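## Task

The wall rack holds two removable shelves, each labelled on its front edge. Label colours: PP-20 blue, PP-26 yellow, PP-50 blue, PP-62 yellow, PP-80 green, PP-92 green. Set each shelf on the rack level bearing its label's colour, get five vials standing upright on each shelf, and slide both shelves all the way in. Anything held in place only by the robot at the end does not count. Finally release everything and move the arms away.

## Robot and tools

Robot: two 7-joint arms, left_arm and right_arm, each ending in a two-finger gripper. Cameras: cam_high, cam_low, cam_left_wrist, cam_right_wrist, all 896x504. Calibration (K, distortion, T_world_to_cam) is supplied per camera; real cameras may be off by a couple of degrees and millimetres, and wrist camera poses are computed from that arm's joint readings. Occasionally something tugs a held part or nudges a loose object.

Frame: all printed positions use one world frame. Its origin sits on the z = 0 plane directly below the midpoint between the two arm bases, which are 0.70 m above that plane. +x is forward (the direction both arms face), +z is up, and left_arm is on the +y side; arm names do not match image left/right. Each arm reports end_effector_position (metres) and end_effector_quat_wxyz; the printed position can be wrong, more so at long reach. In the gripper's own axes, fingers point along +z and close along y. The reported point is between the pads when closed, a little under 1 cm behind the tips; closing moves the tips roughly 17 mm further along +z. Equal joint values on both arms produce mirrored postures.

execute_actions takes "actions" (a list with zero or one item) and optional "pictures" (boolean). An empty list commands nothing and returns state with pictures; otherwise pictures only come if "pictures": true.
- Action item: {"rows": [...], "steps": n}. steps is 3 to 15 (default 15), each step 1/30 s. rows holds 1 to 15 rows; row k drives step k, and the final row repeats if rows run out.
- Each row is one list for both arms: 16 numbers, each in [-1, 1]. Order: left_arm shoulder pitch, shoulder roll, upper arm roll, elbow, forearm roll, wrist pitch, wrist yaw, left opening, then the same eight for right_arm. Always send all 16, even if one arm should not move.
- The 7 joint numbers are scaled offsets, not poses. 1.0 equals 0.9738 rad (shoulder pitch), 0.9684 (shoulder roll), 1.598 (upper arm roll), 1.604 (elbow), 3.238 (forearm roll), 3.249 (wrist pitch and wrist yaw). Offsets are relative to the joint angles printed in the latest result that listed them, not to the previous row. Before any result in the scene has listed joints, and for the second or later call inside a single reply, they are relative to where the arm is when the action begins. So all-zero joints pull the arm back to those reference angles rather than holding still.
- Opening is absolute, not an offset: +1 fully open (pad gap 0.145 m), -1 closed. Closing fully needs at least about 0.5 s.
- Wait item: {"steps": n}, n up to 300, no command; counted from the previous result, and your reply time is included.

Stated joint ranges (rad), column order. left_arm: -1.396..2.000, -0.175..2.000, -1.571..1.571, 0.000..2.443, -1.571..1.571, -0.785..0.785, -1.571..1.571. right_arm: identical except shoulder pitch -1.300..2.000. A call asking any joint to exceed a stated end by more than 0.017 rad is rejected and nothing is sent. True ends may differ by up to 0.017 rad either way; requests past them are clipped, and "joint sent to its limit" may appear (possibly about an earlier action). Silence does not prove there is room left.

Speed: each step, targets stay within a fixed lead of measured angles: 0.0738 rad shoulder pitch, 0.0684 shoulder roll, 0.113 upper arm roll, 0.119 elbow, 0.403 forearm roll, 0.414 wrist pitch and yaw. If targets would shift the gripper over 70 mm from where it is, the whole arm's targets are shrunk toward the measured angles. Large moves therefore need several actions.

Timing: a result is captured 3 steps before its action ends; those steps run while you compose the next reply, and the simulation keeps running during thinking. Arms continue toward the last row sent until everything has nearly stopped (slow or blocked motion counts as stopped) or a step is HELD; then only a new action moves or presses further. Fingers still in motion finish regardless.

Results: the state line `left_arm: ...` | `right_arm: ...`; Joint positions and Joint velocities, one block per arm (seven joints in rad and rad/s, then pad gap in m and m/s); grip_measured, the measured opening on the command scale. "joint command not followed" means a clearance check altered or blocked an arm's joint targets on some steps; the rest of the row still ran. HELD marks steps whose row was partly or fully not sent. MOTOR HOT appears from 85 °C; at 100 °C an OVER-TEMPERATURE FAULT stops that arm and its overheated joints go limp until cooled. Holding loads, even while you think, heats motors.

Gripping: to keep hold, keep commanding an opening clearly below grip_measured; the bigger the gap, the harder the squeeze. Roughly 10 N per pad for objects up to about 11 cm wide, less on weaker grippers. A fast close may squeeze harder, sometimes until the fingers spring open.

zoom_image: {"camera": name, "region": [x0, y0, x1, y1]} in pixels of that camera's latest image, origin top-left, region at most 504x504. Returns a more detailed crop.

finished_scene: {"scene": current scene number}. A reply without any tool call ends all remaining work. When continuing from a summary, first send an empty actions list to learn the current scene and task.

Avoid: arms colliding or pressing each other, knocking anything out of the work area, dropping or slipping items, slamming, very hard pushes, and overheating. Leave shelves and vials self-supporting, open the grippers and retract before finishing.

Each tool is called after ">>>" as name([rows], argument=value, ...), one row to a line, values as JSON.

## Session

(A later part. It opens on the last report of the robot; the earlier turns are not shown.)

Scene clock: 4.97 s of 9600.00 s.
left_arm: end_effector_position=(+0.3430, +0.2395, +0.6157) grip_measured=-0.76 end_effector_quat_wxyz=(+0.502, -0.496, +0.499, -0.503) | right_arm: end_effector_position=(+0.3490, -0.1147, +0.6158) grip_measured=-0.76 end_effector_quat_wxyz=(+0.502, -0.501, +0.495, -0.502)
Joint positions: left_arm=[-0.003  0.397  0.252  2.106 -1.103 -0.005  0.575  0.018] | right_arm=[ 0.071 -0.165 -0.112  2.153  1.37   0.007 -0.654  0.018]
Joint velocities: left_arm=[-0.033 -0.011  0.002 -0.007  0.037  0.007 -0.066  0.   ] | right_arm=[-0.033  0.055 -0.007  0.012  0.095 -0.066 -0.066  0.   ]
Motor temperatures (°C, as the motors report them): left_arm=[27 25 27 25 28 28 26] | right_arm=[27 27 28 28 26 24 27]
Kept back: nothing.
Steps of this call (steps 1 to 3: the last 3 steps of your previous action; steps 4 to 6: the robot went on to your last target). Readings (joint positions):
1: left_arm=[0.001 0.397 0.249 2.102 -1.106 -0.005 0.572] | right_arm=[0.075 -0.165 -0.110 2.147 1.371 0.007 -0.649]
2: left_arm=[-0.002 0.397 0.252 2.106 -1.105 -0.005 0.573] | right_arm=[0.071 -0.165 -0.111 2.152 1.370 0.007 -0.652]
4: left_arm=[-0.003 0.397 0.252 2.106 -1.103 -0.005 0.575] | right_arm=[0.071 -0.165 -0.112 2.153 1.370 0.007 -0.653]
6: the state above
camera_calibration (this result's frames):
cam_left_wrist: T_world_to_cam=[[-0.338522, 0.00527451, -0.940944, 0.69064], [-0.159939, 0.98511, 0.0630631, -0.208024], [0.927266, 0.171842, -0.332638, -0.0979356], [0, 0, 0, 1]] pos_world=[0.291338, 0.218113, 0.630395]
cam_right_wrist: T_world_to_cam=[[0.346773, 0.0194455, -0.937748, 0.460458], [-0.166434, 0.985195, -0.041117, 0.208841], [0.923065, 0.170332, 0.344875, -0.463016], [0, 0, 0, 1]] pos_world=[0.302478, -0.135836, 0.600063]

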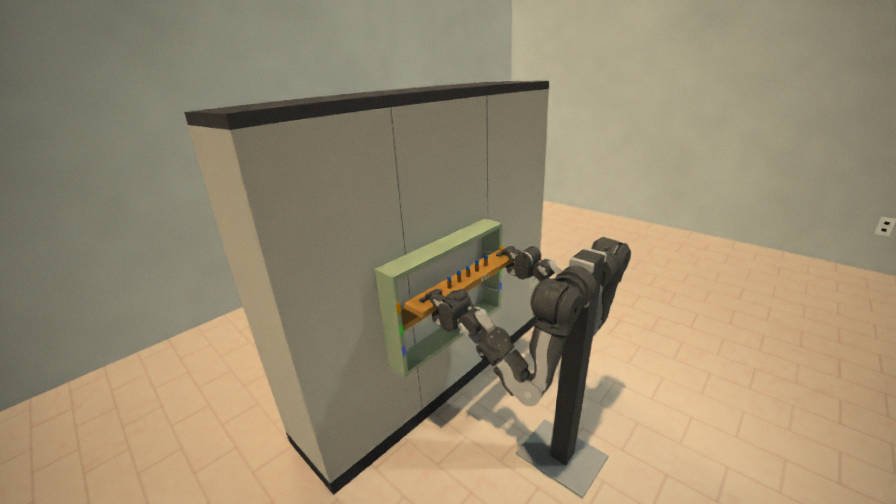

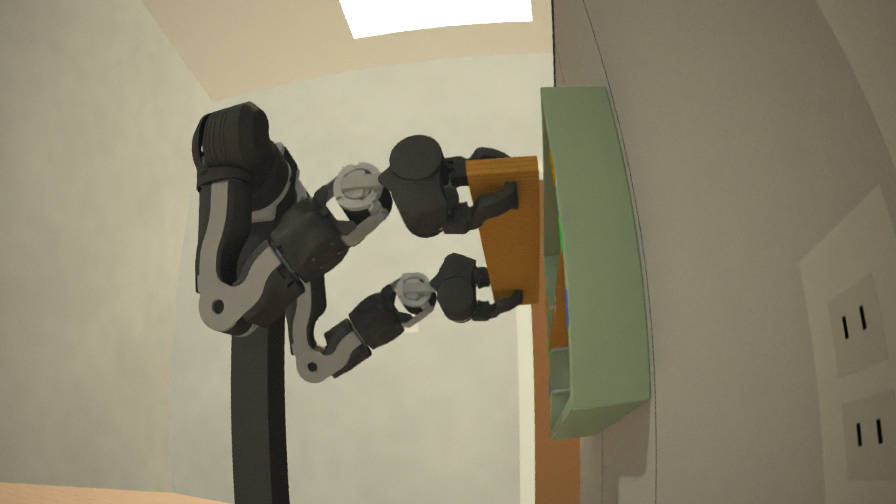

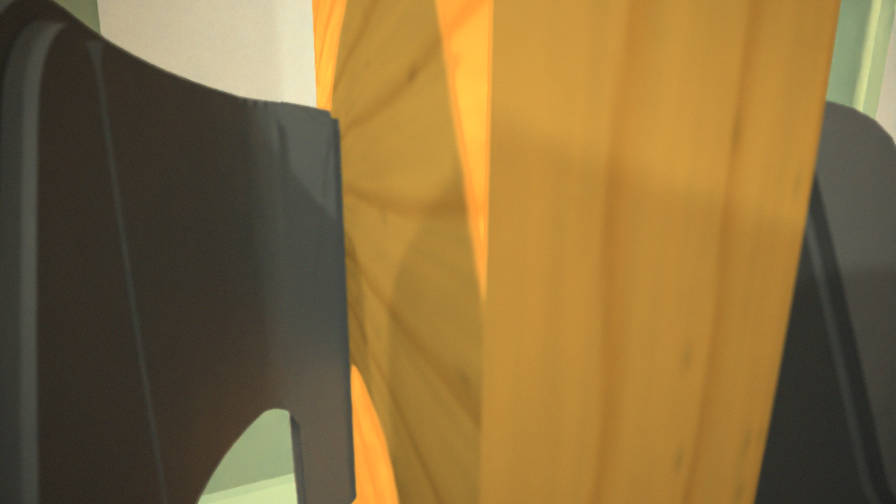

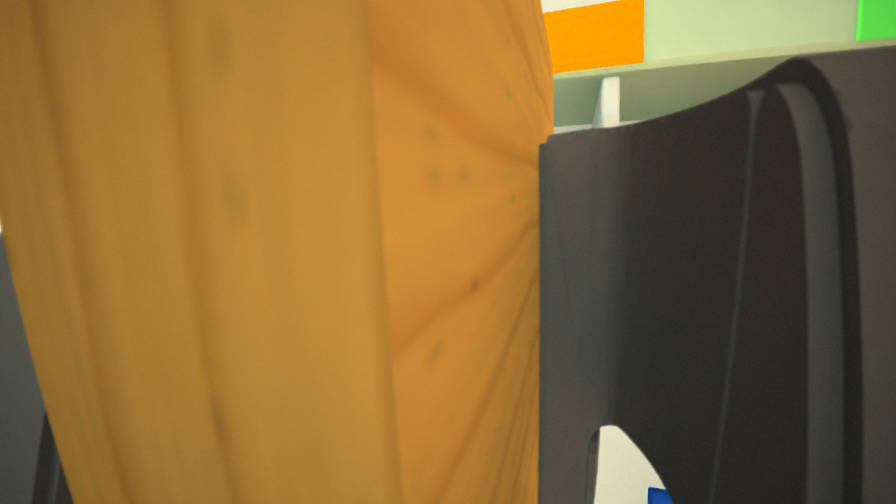

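>>> execute_actions([
  {"rows":[[0,0.002,0,0,0,0,-0.014,-1,0,0,0,0,0,0,0.014,-1],[-0.006,0.002,-0.004,-0.006,-0.001,0,-0.027,-1,-0.007,0,0.002,-0.006,0.001,0,0.027,-1],[-0.015,0.002,-0.008,-0.014,-0.002,0,-0.04,-1,-0.017,0,0.004,-0.014,0.001,0,0.04,-1],[-0.028,0.002,-0.014,-0.025,-0.003,0,-0.052,-1,-0.032,0,0.006,-0.025,0.002,0,0.052,-1],[-0.042,0.002,-0.02,-0.037,-0.004,0,-0.065,-1,-0.048,0,0.009,-0.037,0.003,0,0.066,-1],[-0.058,0.002,-0.027,-0.05,-0.006,0,-0.078,-1,-0.066,0,0.012,-0.051,0.003,0,0.079,-1],[-0.076,0.002,-0.035,-0.065,-0.007,0,-0.09,-1,-0.086,0,0.015,-0.066,0.004,0,0.091,-1],[-0.094,0.002,-0.042,-0.079,-0.009,0,-0.1,-1,-0.105,0,0.018,-0.081,0.005,0,0.101,-1],[-0.11,0.002,-0.049,-0.092,-0.01,0,-0.11,-1,-0.123,0,0.021,-0.095,0.006,0,0.111,-1],[-0.124,0.002,-0.056,-0.104,-0.012,0,-0.117,-1,-0.139,0,0.024,-0.107,0.007,0,0.118,-1],[-0.137,0.002,-0.061,-0.115,-0.013,0,-0.122,-1,-0.154,0,0.026,-0.118,0.007,0,0.123,-1],[-0.146,0.002,-0.065,-0.123,-0.014,0,-0.124,-1,-0.164,0,0.028,-0.126,0.008,0,0.125,-1],[-0.153,0.002,-0.068,-0.128,-0.014,0,-0.124,-1,-0.171,0,0.029,-0.131,0.008,0,0.125,-1],[-0.156,0.002,-0.07,-0.131,-0.014,0,-0.124,-1,-0.175,0,0.03,-0.134,0.008,0,0.125,-1]]},
])

>>> execute_actions([
  {"rows":[[0.003,0.002,-0.002,-0.002,0,0,-0.016,-1,0.003,0,0.001,-0.002,0,0,0.016,-1],[0.002,0.002,-0.005,-0.01,0,0,-0.027,-1,0.001,0,0.002,-0.01,0,0,0.027,-1],[0.001,0.002,-0.01,-0.022,-0.001,0,-0.038,-1,-0.002,0,0.004,-0.022,0.001,0,0.038,-1],[0,0.002,-0.017,-0.037,-0.002,0,-0.049,-1,-0.006,0,0.007,-0.038,0.001,0,0.049,-1],[-0.002,0.002,-0.025,-0.055,-0.003,0,-0.061,-1,-0.01,0,0.01,-0.055,0.002,0,0.061,-1],[-0.003,0.002,-0.034,-0.075,-0.004,0,-0.073,-1,-0.014,0,0.014,-0.075,0.002,0,0.073,-1],[-0.004,0.002,-0.044,-0.097,-0.005,0,-0.084,-1,-0.018,0,0.018,-0.097,0.003,0,0.084,-1],[-0.004,0.002,-0.053,-0.118,-0.005,0,-0.093,-1,-0.021,0,0.021,-0.119,0.003,0,0.094,-1],[-0.004,0.002,-0.062,-0.138,-0.006,0,-0.102,-1,-0.024,0,0.025,-0.139,0.004,0,0.103,-1],[-0.004,0.002,-0.07,-0.156,-0.007,0,-0.109,-1,-0.026,0,0.028,-0.156,0.004,0,0.11,-1],[-0.003,0.002,-0.077,-0.171,-0.007,0,-0.113,-1,-0.027,0,0.031,-0.172,0.004,0,0.114,-1],[-0.002,0.002,-0.082,-0.183,-0.008,0,-0.115,-1,-0.028,0,0.033,-0.184,0.005,0,0.116,-1],[-0.002,0.002,-0.085,-0.191,-0.008,0,-0.115,-1,-0.029,0,0.034,-0.192,0.005,0,0.116,-1],[-0.002,0.002,-0.087,-0.195,-0.008,0,-0.115,-1,-0.029,0,0.035,-0.196,0.005,0,0.116,-1]]},
])

>>> execute_actions([
  {"steps":7},
], pictures=true)

Scene clock: 5.90 s of 9600.00 s.
left_arm: end_effector_position=(+0.3441, +0.2398, +0.5454) grip_measured=-0.76 end_effector_quat_wxyz=(+0.500, -0.498, +0.499, -0.503) | right_arm: end_effector_position=(+0.3501, -0.1146, +0.5456) grip_measured=-0.76 end_effector_quat_wxyz=(+0.502, -0.501, +0.495, -0.502)
Joint positions: left_arm=[-0.149  0.398  0.149  1.908 -1.145 -0.004  0.212  0.018] | right_arm=[-0.092 -0.165 -0.068  1.951  1.389  0.007 -0.285  0.018]
Joint velocities: left_arm=[-0.341 -0.011 -0.134 -0.32  -0.11   0.007 -0.183  0.   ] | right_arm=[-0.275  0.011  0.066 -0.325  0.095  0.022  0.212 -0.   ]
Motor temperatures (°C, as the motors report them): left_arm=[27 25 27 25 28 28 26] | right_arm=[27 27 28 28 26 24 27]
Steps of this call (steps 1 to 16: the robot went on to your last target; steps 17 to 28: the first 12 steps of this action). Readings (joint positions):
17: left_arm=[-0.004 0.397 0.252 2.106 -1.103 -0.005 0.565] | right_arm=[0.070 -0.165 -0.112 2.152 1.369 0.007 -0.643]
18: left_arm=[-0.007 0.398 0.249 2.101 -1.105 -0.005 0.537] | right_arm=[0.067 -0.165 -0.111 2.147 1.369 0.007 -0.615]
20: left_arm=[-0.026 0.399 0.233 2.073 -1.109 -0.005 0.461] | right_arm=[0.046 -0.165 -0.105 2.120 1.371 0.007 -0.539]
24: left_arm=[-0.095 0.399 0.186 1.981 -1.127 -0.005 0.311] | right_arm=[-0.031 -0.165 -0.085 2.026 1.379 0.007 -0.384]
28: the state above

Scene clock: 6.40 s of 9600.00 s.
left_arm: end_effector_position=(+0.3435, +0.2399, +0.4685) grip_measured=-0.76 end_effector_quat_wxyz=(+0.498, -0.500, +0.500, -0.502) | right_arm: end_effector_position=(+0.3497, -0.1152, +0.4692) grip_measured=-0.76 end_effector_quat_wxyz=(+0.500, -0.502, +0.497, -0.500)
Joint positions: left_arm=[-0.168  0.399  0.011  1.598 -1.169 -0.003 -0.138  0.018] | right_arm=[-0.135 -0.165 -0.012  1.64   1.401  0.005  0.066  0.018]
Joint velocities: left_arm=[-0.011  0.033 -0.178 -0.427 -0.066 -0.051 -0.198  0.   ] | right_arm=[-0.033  0.011  0.066 -0.437 -0.051  0.022  0.183 -0.   ]
Motor temperatures (°C, as the motors report them): left_arm=[27 25 27 25 28 28 26] | right_arm=[27 27 28 28 26 24 27]
Steps of this call (steps 1 to 3: the last 3 steps of your previous action; steps 4 to 15: the first 12 steps of this action, its rows measured from where the robot was after step 3). Readings (joint positions):
3: left_arm=[-0.160 0.398 0.141 1.892 -1.148 -0.004 0.199] | right_arm=[-0.104 -0.165 -0.064 1.935 1.390 0.007 -0.273]
4: left_arm=[-0.160 0.398 0.140 1.890 -1.148 -0.004 0.183] | right_arm=[-0.104 -0.165 -0.064 1.934 1.390 0.007 -0.258]
5: left_arm=[-0.160 0.399 0.137 1.882 -1.148 -0.004 0.156] | right_arm=[-0.104 -0.165 -0.063 1.925 1.389 0.007 -0.231]
7: left_arm=[-0.159 0.399 0.118 1.839 -1.151 -0.004 0.090] | right_arm=[-0.106 -0.165 -0.056 1.882 1.390 0.007 -0.164]
11: left_arm=[-0.166 0.400 0.058 1.705 -1.162 -0.004 -0.047] | right_arm=[-0.125 -0.165 -0.031 1.749 1.396 0.005 -0.024]
15: the state above

Scene clock: 6.63 s of 9600.00 s.
left_arm: end_effector_position=(+0.3430, +0.2403, +0.4630) grip_measured=-0.76 end_effector_quat_wxyz=(+0.498, -0.501, +0.501, -0.500) | right_arm: end_effector_position=(+0.3489, -0.1150, +0.4631) grip_measured=-0.76 end_effector_quat_wxyz=(+0.500, -0.503, +0.499, -0.498)
Joint positions: left_arm=[-0.166  0.399  0.003  1.576 -1.171 -0.003 -0.157  0.018] | right_arm=[-0.137 -0.165 -0.008  1.618  1.403  0.004  0.085  0.018]
Joint velocities: left_arm=[-0.033  0.055 -0.002 -0.017  0.051  0.022 -0.007 -0.   ] | right_arm=[-0.055 -0.033  0.012 -0.007  0.037 -0.066  0.022 -0.   ]
Motor temperatures (°C, as the motors report them): left_arm=[27 25 27 25 28 28 26] | right_arm=[27 27 28 28 26 24 27]
Kept back: nothing.
Steps of this call (steps 1 to 3: the last 3 steps of your previous action; steps 4 to 7: the robot went on to your last target). Readings (joint positions):
1: left_arm=[-0.168 0.399 0.006 1.584 -1.169 -0.003 -0.146] | right_arm=[-0.136 -0.165 -0.010 1.626 1.401 0.005 0.073]
2: left_arm=[-0.168 0.399 0.004 1.577 -1.170 -0.003 -0.149] | right_arm=[-0.137 -0.165 -0.009 1.619 1.402 0.005 0.077]
4: left_arm=[-0.167 0.399 0.003 1.576 -1.170 -0.003 -0.155] | right_arm=[-0.137 -0.165 -0.008 1.618 1.402 0.005 0.082]
7: the state above
camera_calibration (this result's frames):
cam_left_wrist: T_world_to_cam=[[-0.349816, 0.00102311, -0.936818, 0.549987], [-0.161322, 0.984995, 0.0613146, -0.197934], [0.922824, 0.172578, -0.344402, -0.142058], [0, 0, 0, 1]] pos_world=[0.291557, 0.218918, 0.478449]
cam_right_wrist: T_world_to_cam=[[0.335029, 0.0227986, -0.941932, 0.323812], [-0.16682, 0.985349, -0.0354856, 0.200385], [0.927322, 0.169022, 0.333924, -0.406776], [0, 0, 0, 1]] pos_world=[0.302154, -0.136077, 0.447952]

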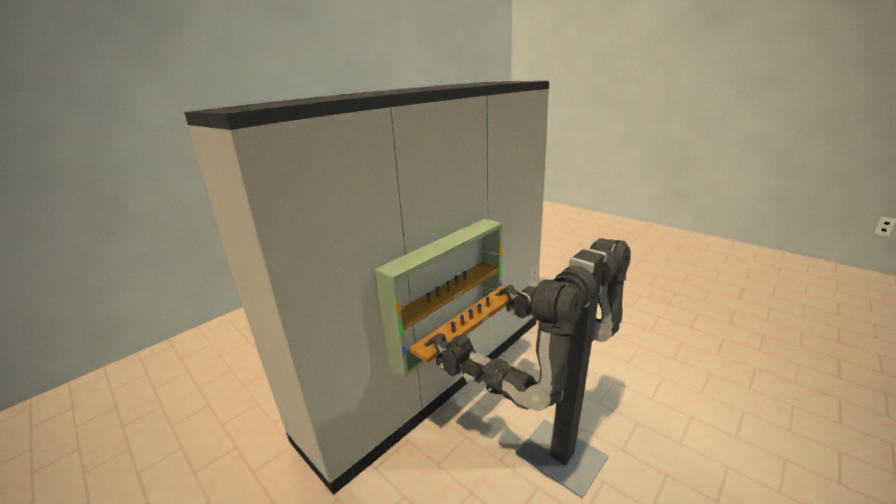

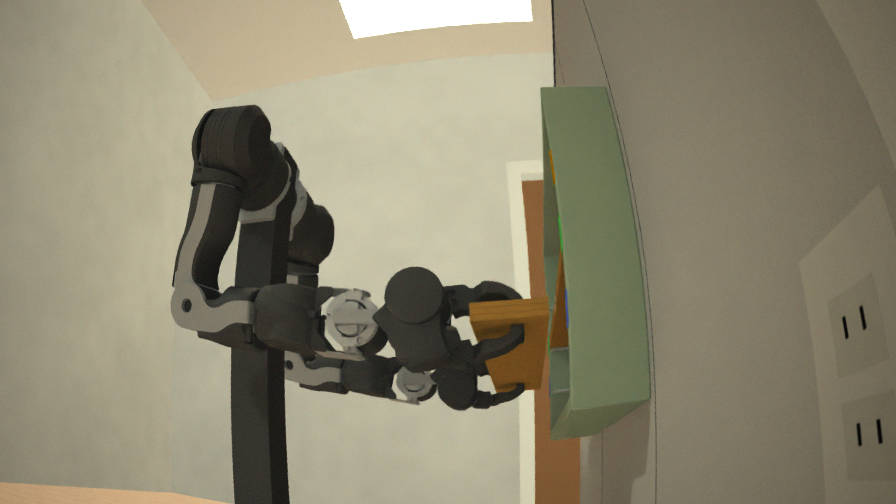

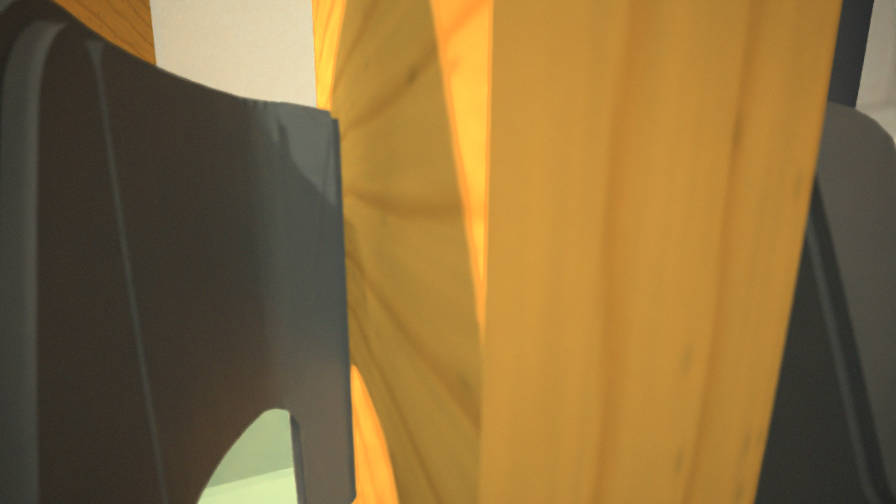

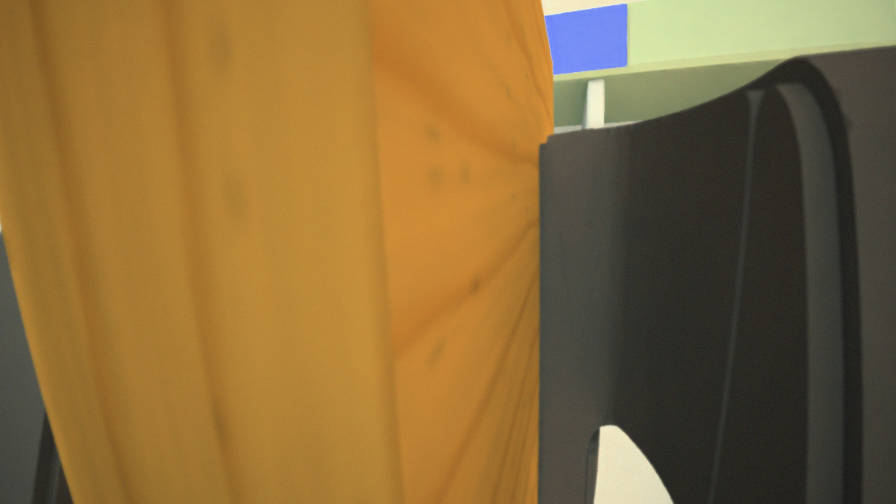

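>>> execute_actions([
  {"rows":[[0.008,0.001,-0.001,-0.001,0,0,-0.005,-1,0.008,0,0.001,-0.001,0,0,0.005,-1],[0.017,0.001,-0.004,-0.006,0,0,-0.005,-1,0.016,0,0.002,-0.006,0,0,0.005,-1],[0.031,0.001,-0.008,-0.013,0,0,-0.005,-1,0.029,0,0.003,-0.014,0,0,0.005,-1],[0.049,0.001,-0.012,-0.023,0,0,-0.005,-1,0.046,0,0.005,-0.024,0,0,0.006,-1],[0.07,0.001,-0.017,-0.034,0,0,-0.005,-1,0.066,0,0.007,-0.036,0,0,0.006,-1],[0.093,0.001,-0.023,-0.047,0.001,0,-0.005,-1,0.088,0,0.009,-0.049,0,0,0.006,-1],[0.118,0.001,-0.029,-0.061,0.001,0,-0.005,-1,0.112,0,0.012,-0.063,0,0,0.006,-1],[0.143,0.001,-0.035,-0.076,0.001,0,-0.005,-1,0.135,0,0.014,-0.078,0,0,0.006,-1],[0.166,0.001,-0.041,-0.089,0.002,0,-0.006,-1,0.157,0,0.017,-0.092,0,0,0.007,-1],[0.187,0.001,-0.046,-0.101,0.002,0,-0.006,-1,0.177,0,0.019,-0.104,0,0,0.007,-1],[0.205,0.001,-0.051,-0.112,0.002,0,-0.006,-1,0.194,0,0.021,-0.116,0,0,0.007,-1],[0.219,0.001,-0.054,-0.12,0.003,0,-0.006,-1,0.207,0,0.022,-0.124,0,0,0.007,-1],[0.228,0.001,-0.056,-0.125,0.003,0,-0.006,-1,0.216,0,0.023,-0.129,0,0,0.007,-1],[0.233,0.001,-0.057,-0.128,0.003,0,-0.006,-1,0.22,0,0.023,-0.132,0,0,0.007,-1]]},
])

>>> execute_actions([
  {"rows":[[0.009,0.001,-0.002,-0.003,0,0,-0.006,-1,0.009,0,0.001,-0.003,0,0,0.006,-1],[0.019,0.001,-0.006,-0.01,0.001,0,-0.007,-1,0.018,0,0.002,-0.01,0,0,0.007,-1],[0.034,0.001,-0.011,-0.02,0.001,0,-0.009,-1,0.032,0,0.004,-0.02,0,0,0.009,-1],[0.055,0.001,-0.018,-0.034,0.002,0,-0.011,-1,0.05,0,0.007,-0.035,-0.001,0,0.011,-1],[0.077,0.001,-0.026,-0.05,0.004,0,-0.013,-1,0.071,0,0.01,-0.051,-0.001,0,0.013,-1],[0.103,0.001,-0.035,-0.068,0.005,0,-0.015,-1,0.094,0,0.013,-0.068,-0.002,0,0.015,-1],[0.13,0.001,-0.044,-0.087,0.007,0,-0.017,-1,0.119,0,0.017,-0.088,-0.002,0,0.017,-1],[0.158,0.001,-0.054,-0.106,0.008,0,-0.019,-1,0.144,0,0.021,-0.108,-0.003,0,0.019,-1],[0.184,0.001,-0.062,-0.124,0.01,0,-0.021,-1,0.167,0,0.024,-0.125,-0.003,0,0.021,-1],[0.206,0.001,-0.07,-0.14,0.011,0,-0.022,-1,0.188,0,0.027,-0.141,-0.004,0,0.022,-1],[0.227,0.001,-0.077,-0.154,0.013,0,-0.023,-1,0.206,0,0.03,-0.156,-0.004,0,0.023,-1],[0.242,0.001,-0.082,-0.164,0.014,0,-0.024,-1,0.22,0,0.032,-0.166,-0.004,0,0.024,-1],[0.252,0.001,-0.086,-0.171,0.014,0,-0.024,-1,0.229,0,0.033,-0.173,-0.004,0,0.024,-1],[0.257,0.001,-0.087,-0.175,0.0145,0,-0.024,-1,0.234,0,0.034,-0.177,-0.004,0,0.024,-1]]},
])

>>> execute_actions([
  {"steps":6},
], pictures=true)

Scene clock: 7.50 s of 9600.00 s.
left_arm: end_effector_position=(+0.3853, +0.2401, +0.4619) grip_measured=-0.76 end_effector_quat_wxyz=(+0.501, -0.498, +0.499, -0.502) | right_arm: end_effector_position=(+0.3916, -0.1158, +0.4620) grip_measured=-0.76 end_effector_quat_wxyz=(+0.501, -0.500, +0.498, -0.501)
Joint positions: left_arm=[ 0.043  0.4   -0.081  1.384 -1.163 -0.002 -0.166  0.018] | right_arm=[ 0.061 -0.164  0.026  1.42   1.402  0.003  0.095  0.018]
Joint velocities: left_arm=[ 0.341 -0.011 -0.1   -0.315  0.051 -0.037 -0.095 -0.   ] | right_arm=[ 0.275 -0.077  0.012 -0.33  -0.007 -0.037 -0.037  0.   ]
Motor temperatures (°C, as the motors report them): left_arm=[27 25 27 25 28 28 26] | right_arm=[27 27 28 28 26 24 27]
Steps of this call (steps 1 to 14: the robot went on to your last target; steps 15 to 26: the first 12 steps of this action). Readings (joint positions):
15: left_arm=[-0.165 0.399 0.003 1.575 -1.171 -0.003 -0.158] | right_arm=[-0.136 -0.165 -0.008 1.617 1.402 0.004 0.085]
16: left_arm=[-0.159 0.399 -0.000 1.568 -1.170 -0.003 -0.159] | right_arm=[-0.130 -0.165 -0.007 1.611 1.402 0.004 0.086]
18: left_arm=[-0.127 0.399 -0.014 1.539 -1.170 -0.003 -0.160] | right_arm=[-0.100 -0.165 -0.001 1.581 1.402 0.003 0.088]
22: left_arm=[-0.031 0.400 -0.049 1.457 -1.167 -0.002 -0.163] | right_arm=[-0.009 -0.165 0.013 1.496 1.402 0.003 0.093]
26: the state above

Scene clock: 8.00 s of 9600.00 s.
left_arm: end_effector_position=(+0.4318, +0.2404, +0.4577) grip_measured=-0.76 end_effector_quat_wxyz=(+0.501, -0.499, +0.499, -0.501) | right_arm: end_effector_position=(+0.4378, -0.1166, +0.4574) grip_measured=-0.76 end_effector_quat_wxyz=(+0.500, -0.500, +0.500, -0.501)
Joint positions: left_arm=[ 0.288  0.4   -0.214  1.108 -1.12   0.    -0.222  0.018] | right_arm=[ 0.284 -0.164  0.077  1.142  1.39   0.001  0.152  0.018]
Joint velocities: left_arm=[ 0.297 -0.033 -0.154 -0.364  0.095 -0.007  0.022  0.   ] | right_arm=[ 0.451  0.011  0.051 -0.349 -0.022  0.007 -0.037 -0.   ]
Motor temperatures (°C, as the motors report them): left_arm=[27 25 27 25 28 28 26] | right_arm=[27 27 28 28 26 24 27]
Steps of this call (steps 1 to 3: the last 3 steps of your previous action; steps 4 to 15: the first 12 steps of this action, its rows measured from where the robot was after step 3). Readings (joint positions):
3: left_arm=[0.057 0.400 -0.085 1.370 -1.161 -0.002 -0.166] | right_arm=[0.075 -0.164 0.027 1.407 1.401 0.003 0.095]
4: left_arm=[0.059 0.400 -0.086 1.367 -1.161 -0.002 -0.167] | right_arm=[0.076 -0.164 0.027 1.404 1.401 0.002 0.096]
5: left_arm=[0.066 0.400 -0.091 1.356 -1.159 -0.002 -0.170] | right_arm=[0.082 -0.164 0.029 1.394 1.401 0.002 0.099]
7: left_arm=[0.101 0.400 -0.111 1.317 -1.156 -0.001 -0.178] | right_arm=[0.113 -0.164 0.037 1.353 1.399 0.002 0.108]
11: left_arm=[0.206 0.401 -0.167 1.203 -1.138 -0.000 -0.204] | right_arm=[0.210 -0.164 0.059 1.238 1.394 0.001 0.133]
15: the state above

Scene clock: 8.20 s of 9600.00 s.
left_arm: end_effector_position=(+0.4346, +0.2407, +0.4574) grip_measured=-0.76 end_effector_quat_wxyz=(+0.501, -0.499, +0.499, -0.501) | right_arm: end_effector_position=(+0.4408, -0.1163, +0.4576) grip_measured=-0.76 end_effector_quat_wxyz=(+0.500, -0.500, +0.499, -0.500)
Joint positions: left_arm=[ 0.304  0.4   -0.223  1.09  -1.115 -0.    -0.226  0.018] | right_arm=[ 0.299 -0.164  0.08   1.124  1.388  0.001  0.156  0.018]
Joint velocities: left_arm=[ 0.011  0.055 -0.027  0.002  0.051  0.066  0.022  0.   ] | right_arm=[-0.055  0.011 -0.007 -0.002 -0.037  0.022  0.007 -0.   ]
Motor temperatures (°C, as the motors report them): left_arm=[27 25 27 25 28 28 26] | right_arm=[27 27 28 28 26 24 27]
Kept back: nothing.
Steps of this call (steps 1 to 3: the last 3 steps of your previous action; steps 4 to 6: the robot went on to your last target). Readings (joint positions):
1: left_arm=[0.298 0.400 -0.220 1.097 -1.118 0.000 -0.225] | right_arm=[0.294 -0.164 0.079 1.132 1.389 0.001 0.154]
2: left_arm=[0.303 0.400 -0.222 1.091 -1.116 -0.000 -0.226] | right_arm=[0.299 -0.164 0.080 1.125 1.388 0.001 0.155]
4: left_arm=[0.304 0.400 -0.222 1.090 -1.115 -0.000 -0.226] | right_arm=[0.299 -0.164 0.080 1.124 1.388 0.001 0.156]
6: the state above
camera_calibration (this result's frames):
cam_left_wrist: T_world_to_cam=[[-0.343904, 0.00170663, -0.939003, 0.575047], [-0.163336, 0.984645, 0.0616102, -0.182303], [0.92469, 0.174561, -0.338345, -0.232603], [0, 0, 0, 1]] pos_world=[0.38307, 0.219126, 0.472503]
cam_right_wrist: T_world_to_cam=[[0.340048, 0.0231242, -0.940124, 0.284816], [-0.161783, 0.986232, -0.0342594, 0.214159], [0.926387, 0.163745, 0.339108, -0.492461], [0, 0, 0, 1]] pos_world=[0.394006, -0.137158, 0.442096]

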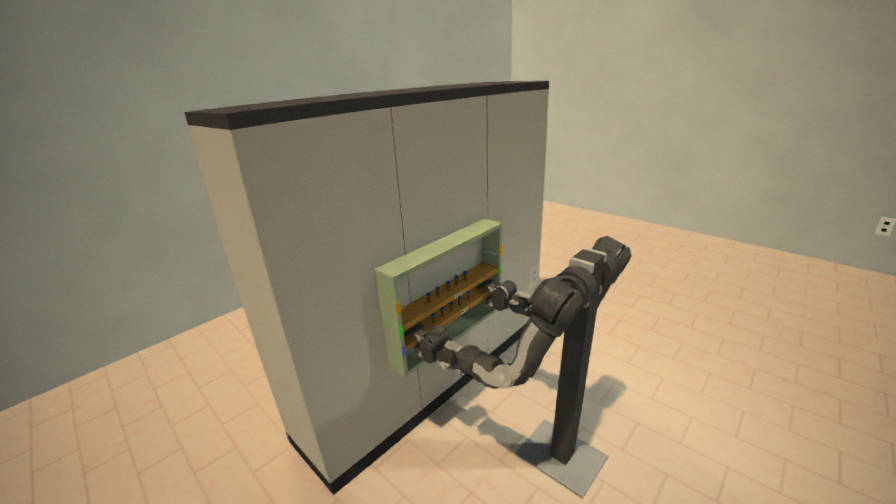

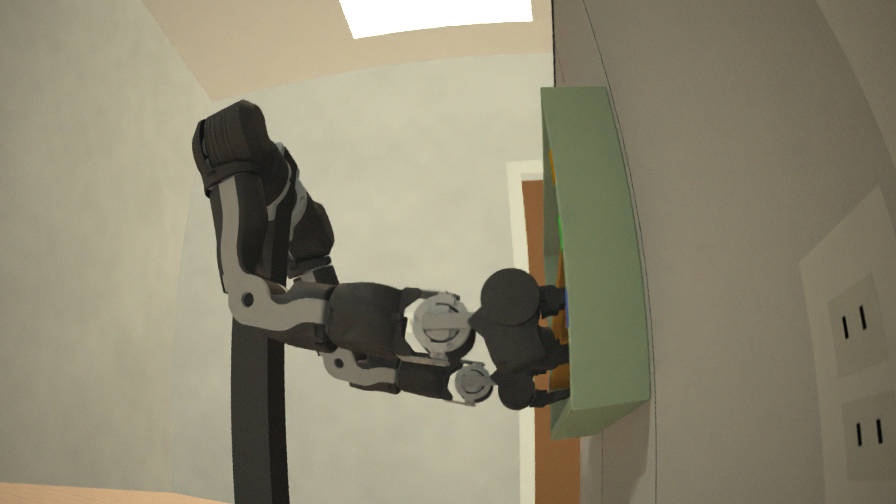

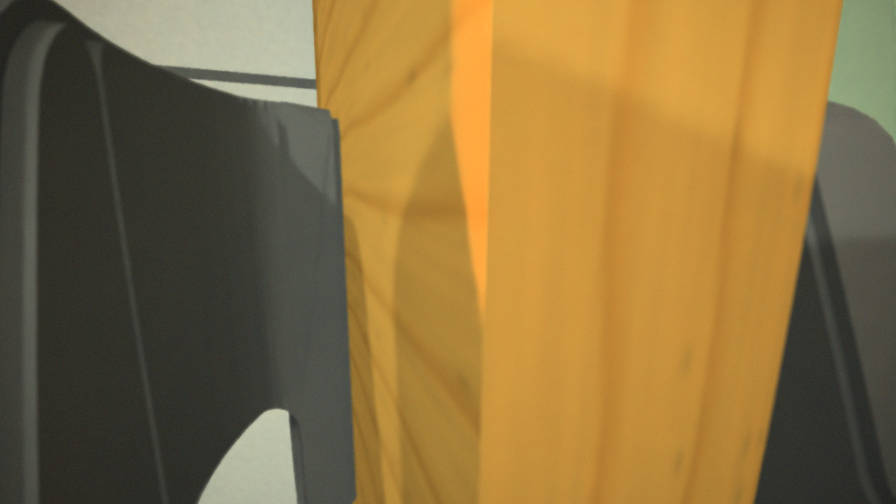

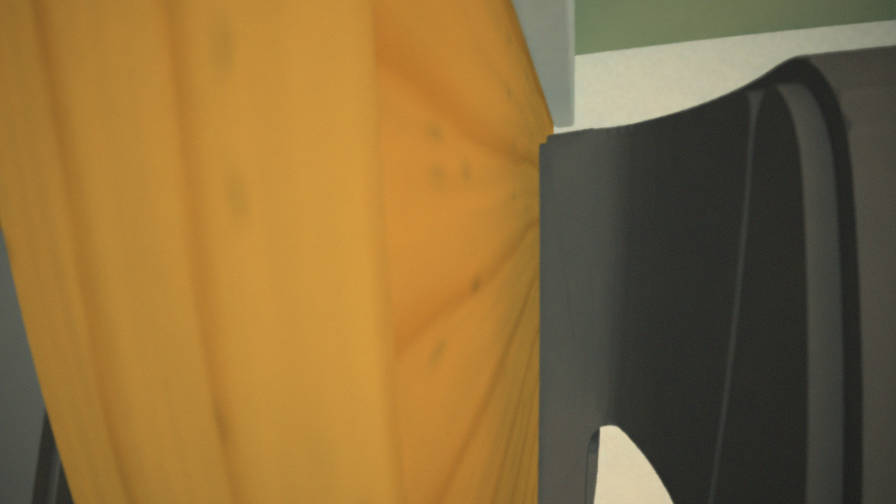

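>>> execute_actions([
  {"steps":6,"rows":[[0,0,0,0,0,0,0,-0.76,0,0,0,0,0,0,0,-0.76],[0,0,0,0,0,0,0,-0.7,0,0,0,0,0,0,0,-0.7],[0,0,0,0,0,0,0,-0.55,0,0,0,0,0,0,0,-0.55],[0,0,0,0,0,0,0,-0.4,0,0,0,0,0,0,0,-0.4]]},
])

>>> execute_actions([
  {"rows":[[-0.024,0,0.008,0.016,-0.001,0,0.001,-0.4,-0.022,0,-0.003,0.016,0,0,-0.001,-0.4],[-0.067,0,0.022,0.044,-0.003,0,0.003,-0.4,-0.062,0,-0.008,0.045,0.001,0,-0.003,-0.4],[-0.12,0,0.039,0.079,-0.006,0,0.006,-0.4,-0.111,0,-0.015,0.08,0.002,0,-0.006,-0.4],[-0.173,0,0.056,0.113,-0.009,0,0.009,-0.4,-0.16,0,-0.021,0.115,0.003,0,-0.009,-0.4],[-0.226,0,0.072,0.147,-0.012,0,0.012,-0.4,-0.209,0,-0.028,0.149,0.004,0,-0.012,-0.4],[-0.278,0,0.087,0.18,-0.014,0,0.015,-0.4,-0.258,0,-0.034,0.183,0.005,0,-0.015,-0.4],[-0.33,0,0.102,0.213,-0.016,0,0.018,-0.4,-0.307,0,-0.04,0.216,0.005,0,-0.018,-0.4],[-0.384,0,0.117,0.246,-0.016,0,0.022,-0.4,-0.356,0,-0.046,0.25,0.005,0,-0.022,-0.4],[-0.43,0,0.135,0.285,-0.016,0,0.035,-0.4,-0.39,0,-0.052,0.29,0.005,0,-0.035,-0.4],[-0.46,0,0.155,0.33,-0.016,0,0.055,-0.4,-0.41,0,-0.06,0.335,0.005,0,-0.055,-0.4],[-0.475,0,0.175,0.375,-0.016,0,0.08,-0.4,-0.413,0,-0.068,0.38,0.005,0,-0.08,-0.4],[-0.475,0,0.195,0.42,-0.016,0,0.1,-0.4,-0.413,0,-0.076,0.425,0.005,0,-0.102,-0.4],[-0.475,0,0.212,0.46,-0.016,0,0.117,-0.4,-0.413,0,-0.083,0.465,0.005,0,-0.119,-0.4],[-0.475,0,0.223,0.487,-0.016,0,0.128,-0.4,-0.413,0,-0.088,0.493,0.005,0,-0.13,-0.4],[-0.475,0,0.228,0.5,-0.016,0,0.128,-0.4,-0.413,0,-0.09,0.506,0.005,0,-0.13,-0.4]]},
])

>>> execute_actions([
  {"steps":9},
])

Scene clock: 8.67 s of 9600.00 s.
left_arm: end_effector_position=(+0.4345, +0.2407, +0.4569) grip_measured=-0.57 end_effector_quat_wxyz=(+0.500, -0.500, +0.500, -0.500) | right_arm: end_effector_position=(+0.4408, -0.1163, +0.4573) grip_measured=-0.56 end_effector_quat_wxyz=(+0.500, -0.500, +0.500, -0.500)
Joint positions: left_arm=[ 0.303  0.4   -0.223  1.09  -1.115 -0.    -0.224  0.033] | right_arm=[ 0.299 -0.164  0.08   1.124  1.388  0.001  0.154  0.033]
Joint velocities: left_arm=[-0.055  0.011 -0.002 -0.017  0.022 -0.051 -0.037  0.264] | right_arm=[-0.077  0.055 -0.012 -0.007  0.007 -0.007 -0.037  0.264]
Motor temperatures (°C, as the motors report them): left_arm=[27 25 27 25 28 28 26] | right_arm=[27 27 28 28 26 24 27]
Steps of this call (steps 1 to 11: the robot went on to your last target; steps 12 to 14: the first 3 steps of this action). Readings (joint positions):
12: left_arm=[0.304 0.400 -0.223 1.090 -1.115 -0.000 -0.224] | right_arm=[0.299 -0.164 0.080 1.124 1.388 0.001 0.154]
13: left_arm=[0.303 0.400 -0.223 1.090 -1.115 -0.000 -0.224] | right_arm=[0.299 -0.164 0.080 1.124 1.388 0.001 0.154]
14: the state above

Scene clock: 9.17 s of 9600.00 s.
left_arm: end_effector_position=(+0.3442, +0.2426, +0.4986) grip_measured=-0.40 end_effector_quat_wxyz=(+0.498, -0.506, +0.502, -0.495) | right_arm: end_effector_position=(+0.3540, -0.1162, +0.5079) grip_measured=-0.40 end_effector_quat_wxyz=(+0.503, -0.498, +0.496, -0.503)
Joint positions: left_arm=[-0.174  0.397  0.08   1.741 -1.166 -0.     0.029  0.045] | right_arm=[-0.111 -0.162 -0.037  1.788  1.403  0.001 -0.098  0.045]
Joint velocities: left_arm=[ 0.297  0.011  0.789  2.029 -0.081 -0.022  1.223  0.   ] | right_arm=[ 0.363 -0.011 -0.379  2.112  0.022  0.022 -1.194  0.   ]
Motor temperatures (°C, as the motors report them): left_arm=[27 25 27 25 28 28 26] | right_arm=[27 27 28 28 26 24 27]
Steps of this call (steps 1 to 3: the last 3 steps of your previous action; steps 4 to 15: the first 12 steps of this action, its rows measured from where the robot was after step 3). Readings (joint positions):
3: left_arm=[0.303 0.400 -0.223 1.090 -1.115 -0.000 -0.224] | right_arm=[0.299 -0.164 0.080 1.124 1.388 0.001 0.154]
4: left_arm=[0.290 0.400 -0.214 1.108 -1.116 -0.000 -0.223] | right_arm=[0.289 -0.164 0.077 1.141 1.388 0.001 0.153]
5: left_arm=[0.252 0.400 -0.190 1.156 -1.119 -0.000 -0.220] | right_arm=[0.255 -0.164 0.069 1.190 1.389 0.001 0.149]
7: left_arm=[0.138 0.400 -0.137 1.267 -1.133 -0.000 -0.210] | right_arm=[0.150 -0.164 0.048 1.306 1.393 0.001 0.140]
11: left_arm=[-0.071 0.399 -0.042 1.474 -1.161 -0.000 -0.168] | right_arm=[-0.049 -0.163 0.010 1.513 1.402 0.001 0.099]
15: the state above

Scene clock: 9.47 s of 9600.00 s.
left_arm: end_effector_position=(+0.3434, +0.2419, +0.5385) grip_measured=-0.40 end_effector_quat_wxyz=(+0.506, -0.497, +0.503, -0.495) | right_arm: end_effector_position=(+0.3495, -0.1148, +0.5397) grip_measured=-0.40 end_effector_quat_wxyz=(+0.505, -0.498, +0.500, -0.498)
Joint positions: left_arm=[-0.159  0.399  0.142  1.889 -1.166 -0.     0.187  0.045] | right_arm=[-0.103 -0.165 -0.065  1.934  1.403  0.001 -0.262  0.045]
Joint velocities: left_arm=[ 0.033 -0.055 -0.002 -0.007 -0.022  0.051  0.007 -0.   ] | right_arm=[ 0.033  0.011  0.002 -0.007 -0.022  0.022  0.007 -0.   ]
Motor temperatures (°C, as the motors report them): left_arm=[27 25 27 25 28 28 26] | right_arm=[27 27 28 28 26 24 27]
Kept back: nothing.
Steps of this call (steps 1 to 3: the last 3 steps of your previous action; steps 4 to 9: the robot went on to your last target). Readings (joint positions):
1: left_arm=[-0.162 0.399 0.111 1.816 -1.166 -0.000 0.085] | right_arm=[-0.098 -0.163 -0.051 1.864 1.403 0.001 -0.155]
2: left_arm=[-0.148 0.402 0.135 1.876 -1.166 -0.000 0.126] | right_arm=[-0.089 -0.164 -0.061 1.923 1.403 0.001 -0.198]
4: left_arm=[-0.147 0.406 0.148 1.908 -1.166 -0.000 0.157] | right_arm=[-0.092 -0.165 -0.065 1.949 1.403 0.001 -0.234]
8: left_arm=[-0.162 0.399 0.142 1.889 -1.166 -0.000 0.187] | right_arm=[-0.104 -0.165 -0.065 1.934 1.403 0.001 -0.262]
9: the state above

>>> execute_actions([
  {"rows":[[0.009,0,-0.003,-0.006,0,0,-0.001,-0.4,0.008,0,0.001,-0.006,0,0,0.001,-0.4],[0.027,0,-0.008,-0.017,0,0,-0.002,-0.4,0.025,0,0.003,-0.018,0,0,0.003,-0.4],[0.055,0,-0.015,-0.035,0,0,-0.004,-0.4,0.05,0,0.006,-0.036,0,0,0.005,-0.4],[0.091,0,-0.025,-0.058,0,0,-0.006,-0.4,0.083,0,0.011,-0.06,0,0,0.007,-0.4],[0.132,0,-0.037,-0.084,0,0,-0.007,-0.4,0.121,0,0.015,-0.086,0,0,0.009,-0.4],[0.177,0,-0.05,-0.112,0,0,-0.01,-0.4,0.163,0,0.021,-0.116,0,0,0.012,-0.4],[0.228,0,-0.064,-0.144,0,0,-0.012,-0.4,0.209,0,0.026,-0.149,0,0,0.015,-0.4],[0.278,0,-0.077,-0.176,0,0,-0.013,-0.4,0.254,0,0.032,-0.182,0,0,0.017,-0.4],[0.323,0,-0.09,-0.204,0,0,-0.015,-0.4,0.296,0,0.037,-0.212,0,0,0.019,-0.4],[0.364,0,-0.102,-0.23,0,0,-0.017,-0.4,0.334,0,0.042,-0.238,0,0,0.021,-0.4],[0.4,0,-0.112,-0.253,0,0,-0.019,-0.4,0.367,0,0.046,-0.262,0,0,0.023,-0.4],[0.428,0,-0.119,-0.271,0,0,-0.02,-0.4,0.392,0,0.049,-0.28,0,0,0.025,-0.4],[0.446,0,-0.125,-0.282,0,0,-0.02,-0.4,0.409,0,0.052,-0.292,0,0,0.025,-0.4],[0.455,0,-0.128,-0.288,0,0,-0.02,-0.5,0.417,0,0.053,-0.298,0,0,0.025,-0.5]]},
])

>>> execute_actions([
  {"steps":11,"rows":[[0,0,0,0,0,0,0,-0.58,0,0,0,0,0,0,0,-0.58],[0,0,0,0,0,0,0,-0.65,0,0,0,0,0,0,0,-0.65],[0,0,0,0,0,0,0,-0.7,0,0,0,0,0,0,0,-0.7],[0,0,0,0,0,0,0,-0.75,0,0,0,0,0,0,0,-0.75],[0,0,0,0,0,0,0,-0.8,0,0,0,0,0,0,0,-0.8],[0,0,0,0,0,0,0,-0.9,0,0,0,0,0,0,0,-0.9],[0,0,0,0,0,0,0,-1,0,0,0,0,0,0,0,-1]]},
])

>>> execute_actions([
  {"rows":[[-0.003,0.001,0.003,0.006,0,0,-0.002,-1,-0.002,0,-0.001,0.006,0,0,0.002,-1],[-0.012,0.001,0.007,0.014,0,0,-0.001,-1,-0.01,0,-0.003,0.014,0,0,0.001,-1],[-0.025,0.001,0.011,0.024,0,0,0,-1,-0.023,0,-0.004,0.025,0,0,0,-1],[-0.043,0.001,0.017,0.037,0,0,0.002,-1,-0.039,0,-0.007,0.038,0,0,-0.002,-1],[-0.064,0.001,0.023,0.052,0,0,0.004,-1,-0.058,0,-0.009,0.053,0,0,-0.004,-1],[-0.087,0.001,0.03,0.068,0,0,0.006,-1,-0.079,0,-0.012,0.069,0,0,-0.007,-1],[-0.112,0.001,0.038,0.086,0,0,0.008,-1,-0.102,0,-0.015,0.087,0,0,-0.009,-1],[-0.136,0.001,0.045,0.103,0,0,0.01,-1,-0.124,0,-0.018,0.105,0,0,-0.011,-1],[-0.159,0.001,0.052,0.119,0,0,0.012,-1,-0.145,0,-0.021,0.122,0,0,-0.013,-1],[-0.18,0.001,0.058,0.133,0,0,0.013,-1,-0.164,0,-0.023,0.136,0,0,-0.015,-1],[-0.198,0.001,0.064,0.146,0,0,0.014,-1,-0.18,0,-0.025,0.149,0,0,-0.016,-1],[-0.211,0.001,0.068,0.155,0,0,0.015,-1,-0.193,0,-0.027,0.159,0,0,-0.017,-1],[-0.22,0.001,0.071,0.162,0,0,0.016,-1,-0.201,0,-0.028,0.165,0,0,-0.018,-1],[-0.225,0.001,0.072,0.165,0,0,0.016,-1,-0.205,0,-0.029,0.168,0,0,-0.018,-1]]},
])

>>> execute_actions([
  {"rows":[[-0.003,0.001,0.004,0.007,0,0,-0.002,-1,-0.002,0,-0.001,0.007,0,0,0.002,-1],[-0.012,0.001,0.006,0.012,0,0,-0.002,-1,-0.011,0,-0.002,0.012,0,0,0.002,-1],[-0.025,0.001,0.01,0.019,0.001,0,-0.002,-1,-0.023,0,-0.004,0.02,0,0,0.002,-1],[-0.044,0.001,0.015,0.03,0.001,0,-0.002,-1,-0.04,0,-0.006,0.031,0,0,0.001,-1],[-0.064,0.001,0.02,0.041,0.001,0,-0.002,-1,-0.059,0,-0.008,0.043,-0.001,0,0.001,-1],[-0.087,0.001,0.026,0.054,0.002,0,-0.002,-1,-0.08,0,-0.01,0.056,-0.001,0,0,-1],[-0.112,0.001,0.032,0.069,0.003,0,-0.002,-1,-0.103,0,-0.013,0.071,-0.001,0,0,-1],[-0.137,0.001,0.038,0.083,0.003,0,-0.002,-1,-0.126,0,-0.016,0.086,-0.001,0,0,-1],[-0.16,0.001,0.044,0.096,0.004,0,-0.002,-1,-0.147,0,-0.018,0.099,-0.002,0,-0.001,-1],[-0.18,0.001,0.049,0.107,0.005,0,-0.002,-1,-0.166,0,-0.02,0.111,-0.002,0,-0.001,-1],[-0.199,0.001,0.054,0.118,0.005,0,-0.002,-1,-0.182,0,-0.022,0.122,-0.002,0,-0.002,-1],[-0.212,0.001,0.058,0.125,0.006,0,-0.002,-1,-0.195,0,-0.024,0.13,-0.002,0,-0.002,-1],[-0.221,0.001,0.06,0.13,0.006,0,-0.002,-1,-0.203,0,-0.025,0.135,-0.002,0,-0.002,-1],[-0.226,0.001,0.061,0.133,0.006,0,-0.002,-1,-0.2075,0,-0.025,0.138,-0.002,0,-0.002,-1]]},
])

>>> execute_actions([
  {"steps":6},
], pictures=true)

Scene clock: 10.77 s of 9600.00 s.
left_arm: end_effector_position=(+0.4292, +0.2408, +0.5327) grip_measured=-0.40 end_effector_quat_wxyz=(+0.500, -0.500, +0.498, -0.502) | right_arm: end_effector_position=(+0.4353, -0.1148, +0.5339) grip_measured=-0.40 end_effector_quat_wxyz=(+0.502, -0.500, +0.497, -0.502)
Joint positions: left_arm=[ 0.259  0.399 -0.045  1.46  -1.166 -0.     0.134  0.045] | right_arm=[ 0.282 -0.165  0.011  1.491  1.403  0.001 -0.194  0.045]
Joint velocities: left_arm=[ 0.648  0.011 -0.212 -0.696 -0.022 -0.022 -0.051  0.   ] | right_arm=[ 0.56  -0.055  0.09  -0.681  0.066  0.022  0.095 -0.   ]
Motor temperatures (°C, as the motors report them): left_arm=[27 25 27 26 28 28 26] | right_arm=[27 27 28 28 26 24 27]
Steps of this call (steps 1 to 27: the robot went on to your last target; steps 28 to 39: the first 12 steps of this action). Readings (joint positions):
28: left_arm=[-0.155 0.399 0.141 1.885 -1.166 -0.000 0.188] | right_arm=[-0.100 -0.165 -0.065 1.931 1.403 0.001 -0.262]
29: left_arm=[-0.140 0.400 0.134 1.869 -1.166 -0.000 0.187] | right_arm=[-0.086 -0.165 -0.064 1.915 1.403 0.001 -0.259]
31: left_arm=[-0.074 0.400 0.106 1.803 -1.166 -0.000 0.179] | right_arm=[-0.026 -0.165 -0.052 1.846 1.403 0.001 -0.250]
35: left_arm=[0.109 0.399 0.022 1.613 -1.166 -0.000 0.158] | right_arm=[0.144 -0.165 -0.017 1.650 1.403 0.001 -0.221]
39: the state above

Scene clock: 11.13 s of 9600.00 s.
left_arm: end_effector_position=(+0.4345, +0.2404, +0.5320) grip_measured=-0.76 end_effector_quat_wxyz=(+0.499, -0.500, +0.500, -0.500) | right_arm: end_effector_position=(+0.4406, -0.1154, +0.5325) grip_measured=-0.76 end_effector_quat_wxyz=(+0.499, -0.501, +0.499, -0.501)
Joint positions: left_arm=[ 0.285  0.399 -0.06   1.43  -1.166 -0.     0.133  0.018] | right_arm=[ 0.305 -0.165  0.017  1.46   1.401  0.001 -0.193  0.018]
Joint velocities: left_arm=[ 0.033 -0.011  0.002 -0.017  0.007  0.037 -0.007 -0.   ] | right_arm=[-0.055  0.011  0.002 -0.002 -0.095 -0.066 -0.007 -0.   ]
Motor temperatures (°C, as the motors report them): left_arm=[27 25 27 26 28 28 26] | right_arm=[27 27 28 28 26 24 27]
Steps of this call (steps 1 to 3: the last 3 steps of your previous action; steps 4 to 11: the first 8 steps of this action, its rows measured from where the robot was after step 3). Readings (joint positions):
3: left_arm=[0.286 0.399 -0.060 1.430 -1.166 -0.000 0.129] | right_arm=[0.307 -0.165 0.017 1.460 1.403 0.001 -0.187]
4: left_arm=[0.286 0.399 -0.060 1.430 -1.166 -0.000 0.129] | right_arm=[0.307 -0.165 0.017 1.460 1.403 0.001 -0.187]
5: left_arm=[0.286 0.399 -0.060 1.430 -1.166 -0.000 0.129] | right_arm=[0.307 -0.165 0.017 1.460 1.403 0.001 -0.187]
7: left_arm=[0.286 0.399 -0.060 1.430 -1.166 -0.000 0.130] | right_arm=[0.307 -0.165 0.017 1.460 1.403 0.001 -0.190]
11: the state above

Scene clock: 11.63 s of 9600.00 s.
left_arm: end_effector_position=(+0.3912, +0.2399, +0.5359) grip_measured=-0.76 end_effector_quat_wxyz=(+0.499, -0.500, +0.499, -0.502) | right_arm: end_effector_position=(+0.3975, -0.1149, +0.5370) grip_measured=-0.76 end_effector_quat_wxyz=(+0.500, -0.502, +0.497, -0.501)
Joint positions: left_arm=[ 0.077  0.399  0.042  1.671 -1.166 -0.001  0.183  0.018] | right_arm=[ 0.115 -0.165 -0.024  1.706  1.399  0.003 -0.25   0.018]
Joint velocities: left_arm=[-0.385 -0.033  0.149  0.369 -0.007  0.007  0.066 -0.   ] | right_arm=[-0.341 -0.077 -0.081  0.403  0.022  0.051  0.007  0.   ]
Motor temperatures (°C, as the motors report them): left_arm=[27 25 27 26 28 28 26] | right_arm=[27 27 28 29 26 24 27]
Steps of this call (steps 1 to 3: the last 3 steps of your previous action; steps 4 to 15: the first 12 steps of this action, its rows measured from where the robot was after step 3). Readings (joint positions):
3: left_arm=[0.285 0.399 -0.060 1.430 -1.166 -0.000 0.133] | right_arm=[0.305 -0.165 0.017 1.460 1.401 0.001 -0.193]
4: left_arm=[0.284 0.399 -0.060 1.432 -1.166 -0.000 0.133] | right_arm=[0.305 -0.165 0.017 1.461 1.401 0.001 -0.193]
5: left_arm=[0.276 0.399 -0.055 1.442 -1.166 -0.000 0.134] | right_arm=[0.298 -0.165 0.016 1.471 1.400 0.001 -0.196]
7: left_arm=[0.244 0.399 -0.039 1.480 -1.166 -0.000 0.139] | right_arm=[0.268 -0.165 0.009 1.511 1.399 0.002 -0.201]
11: left_arm=[0.150 0.399 0.005 1.584 -1.166 -0.000 0.164] | right_arm=[0.183 -0.165 -0.010 1.617 1.399 0.002 -0.227]
15: the state above

Scene clock: 12.13 s of 9600.00 s.
left_arm: end_effector_position=(+0.3460, +0.2399, +0.5389) grip_measured=-0.76 end_effector_quat_wxyz=(+0.499, -0.499, +0.500, -0.501) | right_arm: end_effector_position=(+0.3525, -0.1141, +0.5392) grip_measured=-0.76 end_effector_quat_wxyz=(+0.501, -0.503, +0.497, -0.499)
Joint positions: left_arm=[-0.145  0.399  0.136  1.882 -1.15  -0.002  0.193  0.018] | right_arm=[-0.088 -0.165 -0.064  1.922  1.391  0.005 -0.269  0.018]
Joint velocities: left_arm=[-0.341 -0.033  0.139  0.295  0.037  0.095 -0.022  0.   ] | right_arm=[-0.231  0.055 -0.066  0.325 -0.007 -0.022 -0.037 -0.   ]
Motor temperatures (°C, as the motors report them): left_arm=[27 25 27 26 28 28 26] | right_arm=[27 27 28 29 26 24 27]
Steps of this call (steps 1 to 3: the last 3 steps of your previous action; steps 4 to 15: the first 12 steps of this action, its rows measured from where the robot was after step 3). Readings (joint positions):
3: left_arm=[0.064 0.399 0.050 1.688 -1.166 -0.001 0.189] | right_arm=[0.104 -0.165 -0.028 1.722 1.399 0.003 -0.256]
4: left_arm=[0.061 0.399 0.050 1.691 -1.166 -0.001 0.189] | right_arm=[0.103 -0.165 -0.028 1.724 1.399 0.004 -0.256]
5: left_arm=[0.054 0.399 0.053 1.698 -1.166 -0.001 0.189] | right_arm=[0.096 -0.165 -0.029 1.732 1.398 0.004 -0.256]
7: left_arm=[0.022 0.399 0.067 1.727 -1.165 -0.001 0.190] | right_arm=[0.066 -0.165 -0.035 1.762 1.398 0.004 -0.258]
11: left_arm=[-0.072 0.399 0.103 1.811 -1.159 -0.002 0.192] | right_arm=[-0.021 -0.165 -0.050 1.849 1.395 0.005 -0.264]
15: the state above

Scene clock: 12.33 s of 9600.00 s.
left_arm: end_effector_position=(+0.3433, +0.2398, +0.5399) grip_measured=-0.76 end_effector_quat_wxyz=(+0.500, -0.499, +0.500, -0.501) | right_arm: end_effector_position=(+0.3497, -0.1141, +0.5399) grip_measured=-0.76 end_effector_quat_wxyz=(+0.501, -0.503, +0.497, -0.500)
Joint positions: left_arm=[-0.158  0.399  0.142  1.895 -1.148 -0.002  0.193  0.018] | right_arm=[-0.101 -0.165 -0.067  1.936  1.391  0.005 -0.269  0.018]
Joint velocities: left_arm=[-0.033  0.011  0.002 -0.007  0.022 -0.066 -0.051  0.   ] | right_arm=[ 0.143  0.011  0.002  0.002 -0.022  0.007 -0.037 -0.   ]
Motor temperatures (°C, as the motors report them): left_arm=[27 25 27 26 28 28 26] | right_arm=[27 27 28 29 26 24 27]
Kept back: nothing.
Steps of this call (steps 1 to 3: the last 3 steps of your previous action; steps 4 to 6: the robot went on to your last target). Readings (joint positions):
1: left_arm=[-0.154 0.399 0.140 1.890 -1.149 -0.002 0.193] | right_arm=[-0.097 -0.165 -0.066 1.931 1.391 0.005 -0.269]
2: left_arm=[-0.158 0.399 0.141 1.894 -1.148 -0.002 0.193] | right_arm=[-0.100 -0.165 -0.067 1.935 1.391 0.005 -0.269]
4: left_arm=[-0.158 0.399 0.142 1.895 -1.148 -0.002 0.193] | right_arm=[-0.101 -0.165 -0.067 1.936 1.391 0.005 -0.269]
6: the state above
camera_calibration (this result's frames):
cam_left_wrist: T_world_to_cam=[[-0.344937, 0.00229918, -0.938623, 0.621131], [-0.160935, 0.985044, 0.0615553, -0.202372], [0.924726, 0.17229, -0.339408, -0.11903], [0, 0, 0, 1]] pos_world=[0.291752, 0.218425, 0.555065]
cam_right_wrist: T_world_to_cam=[[0.339716, 0.0222894, -0.940264, 0.393297], [-0.16876, 0.984939, -0.0376242, 0.20414], [0.925264, 0.17146, 0.338361, -0.434664], [0, 0, 0, 1]] pos_world=[0.30302, -0.135305, 0.524557]

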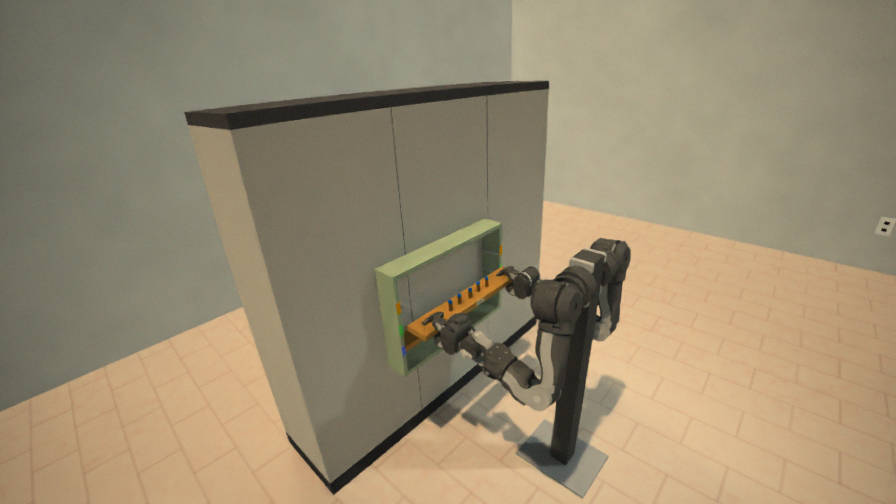

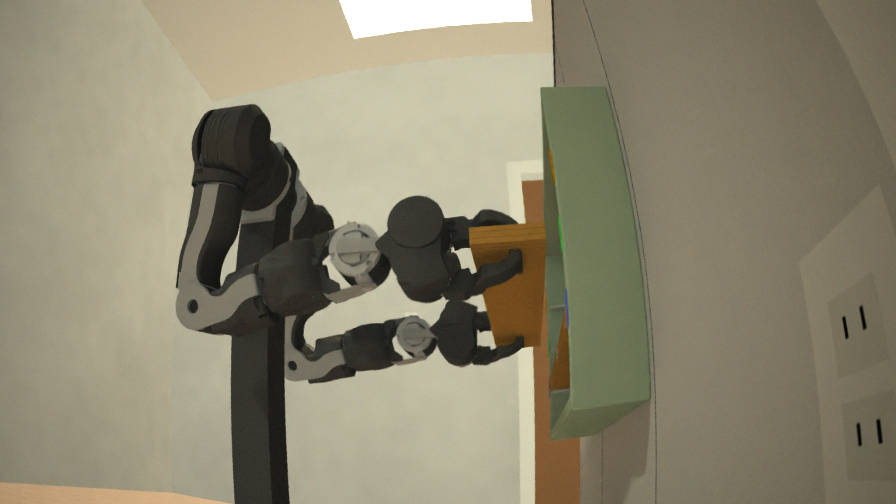

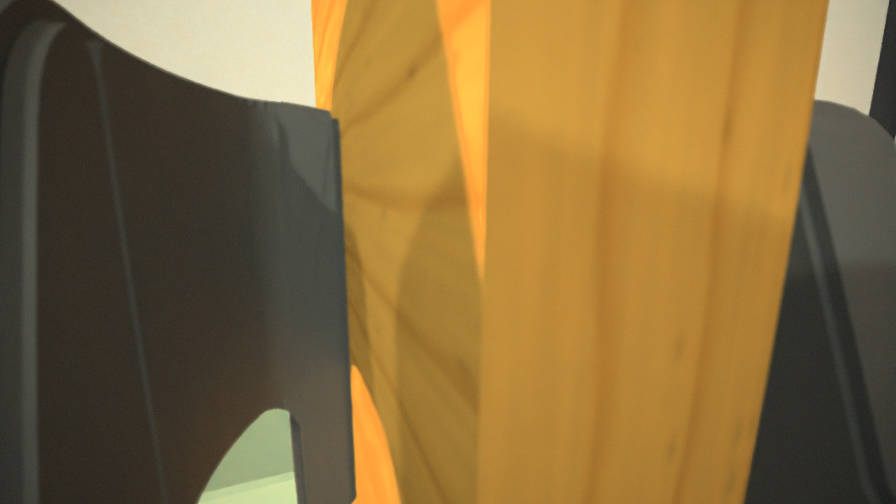

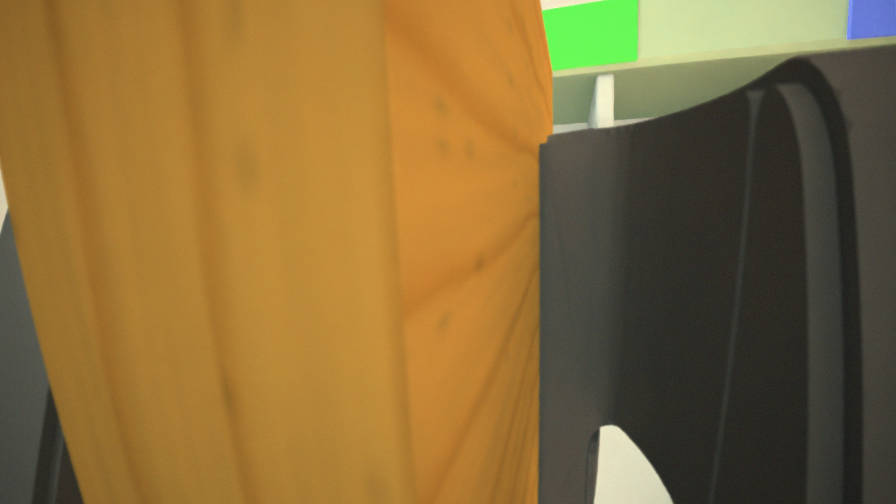

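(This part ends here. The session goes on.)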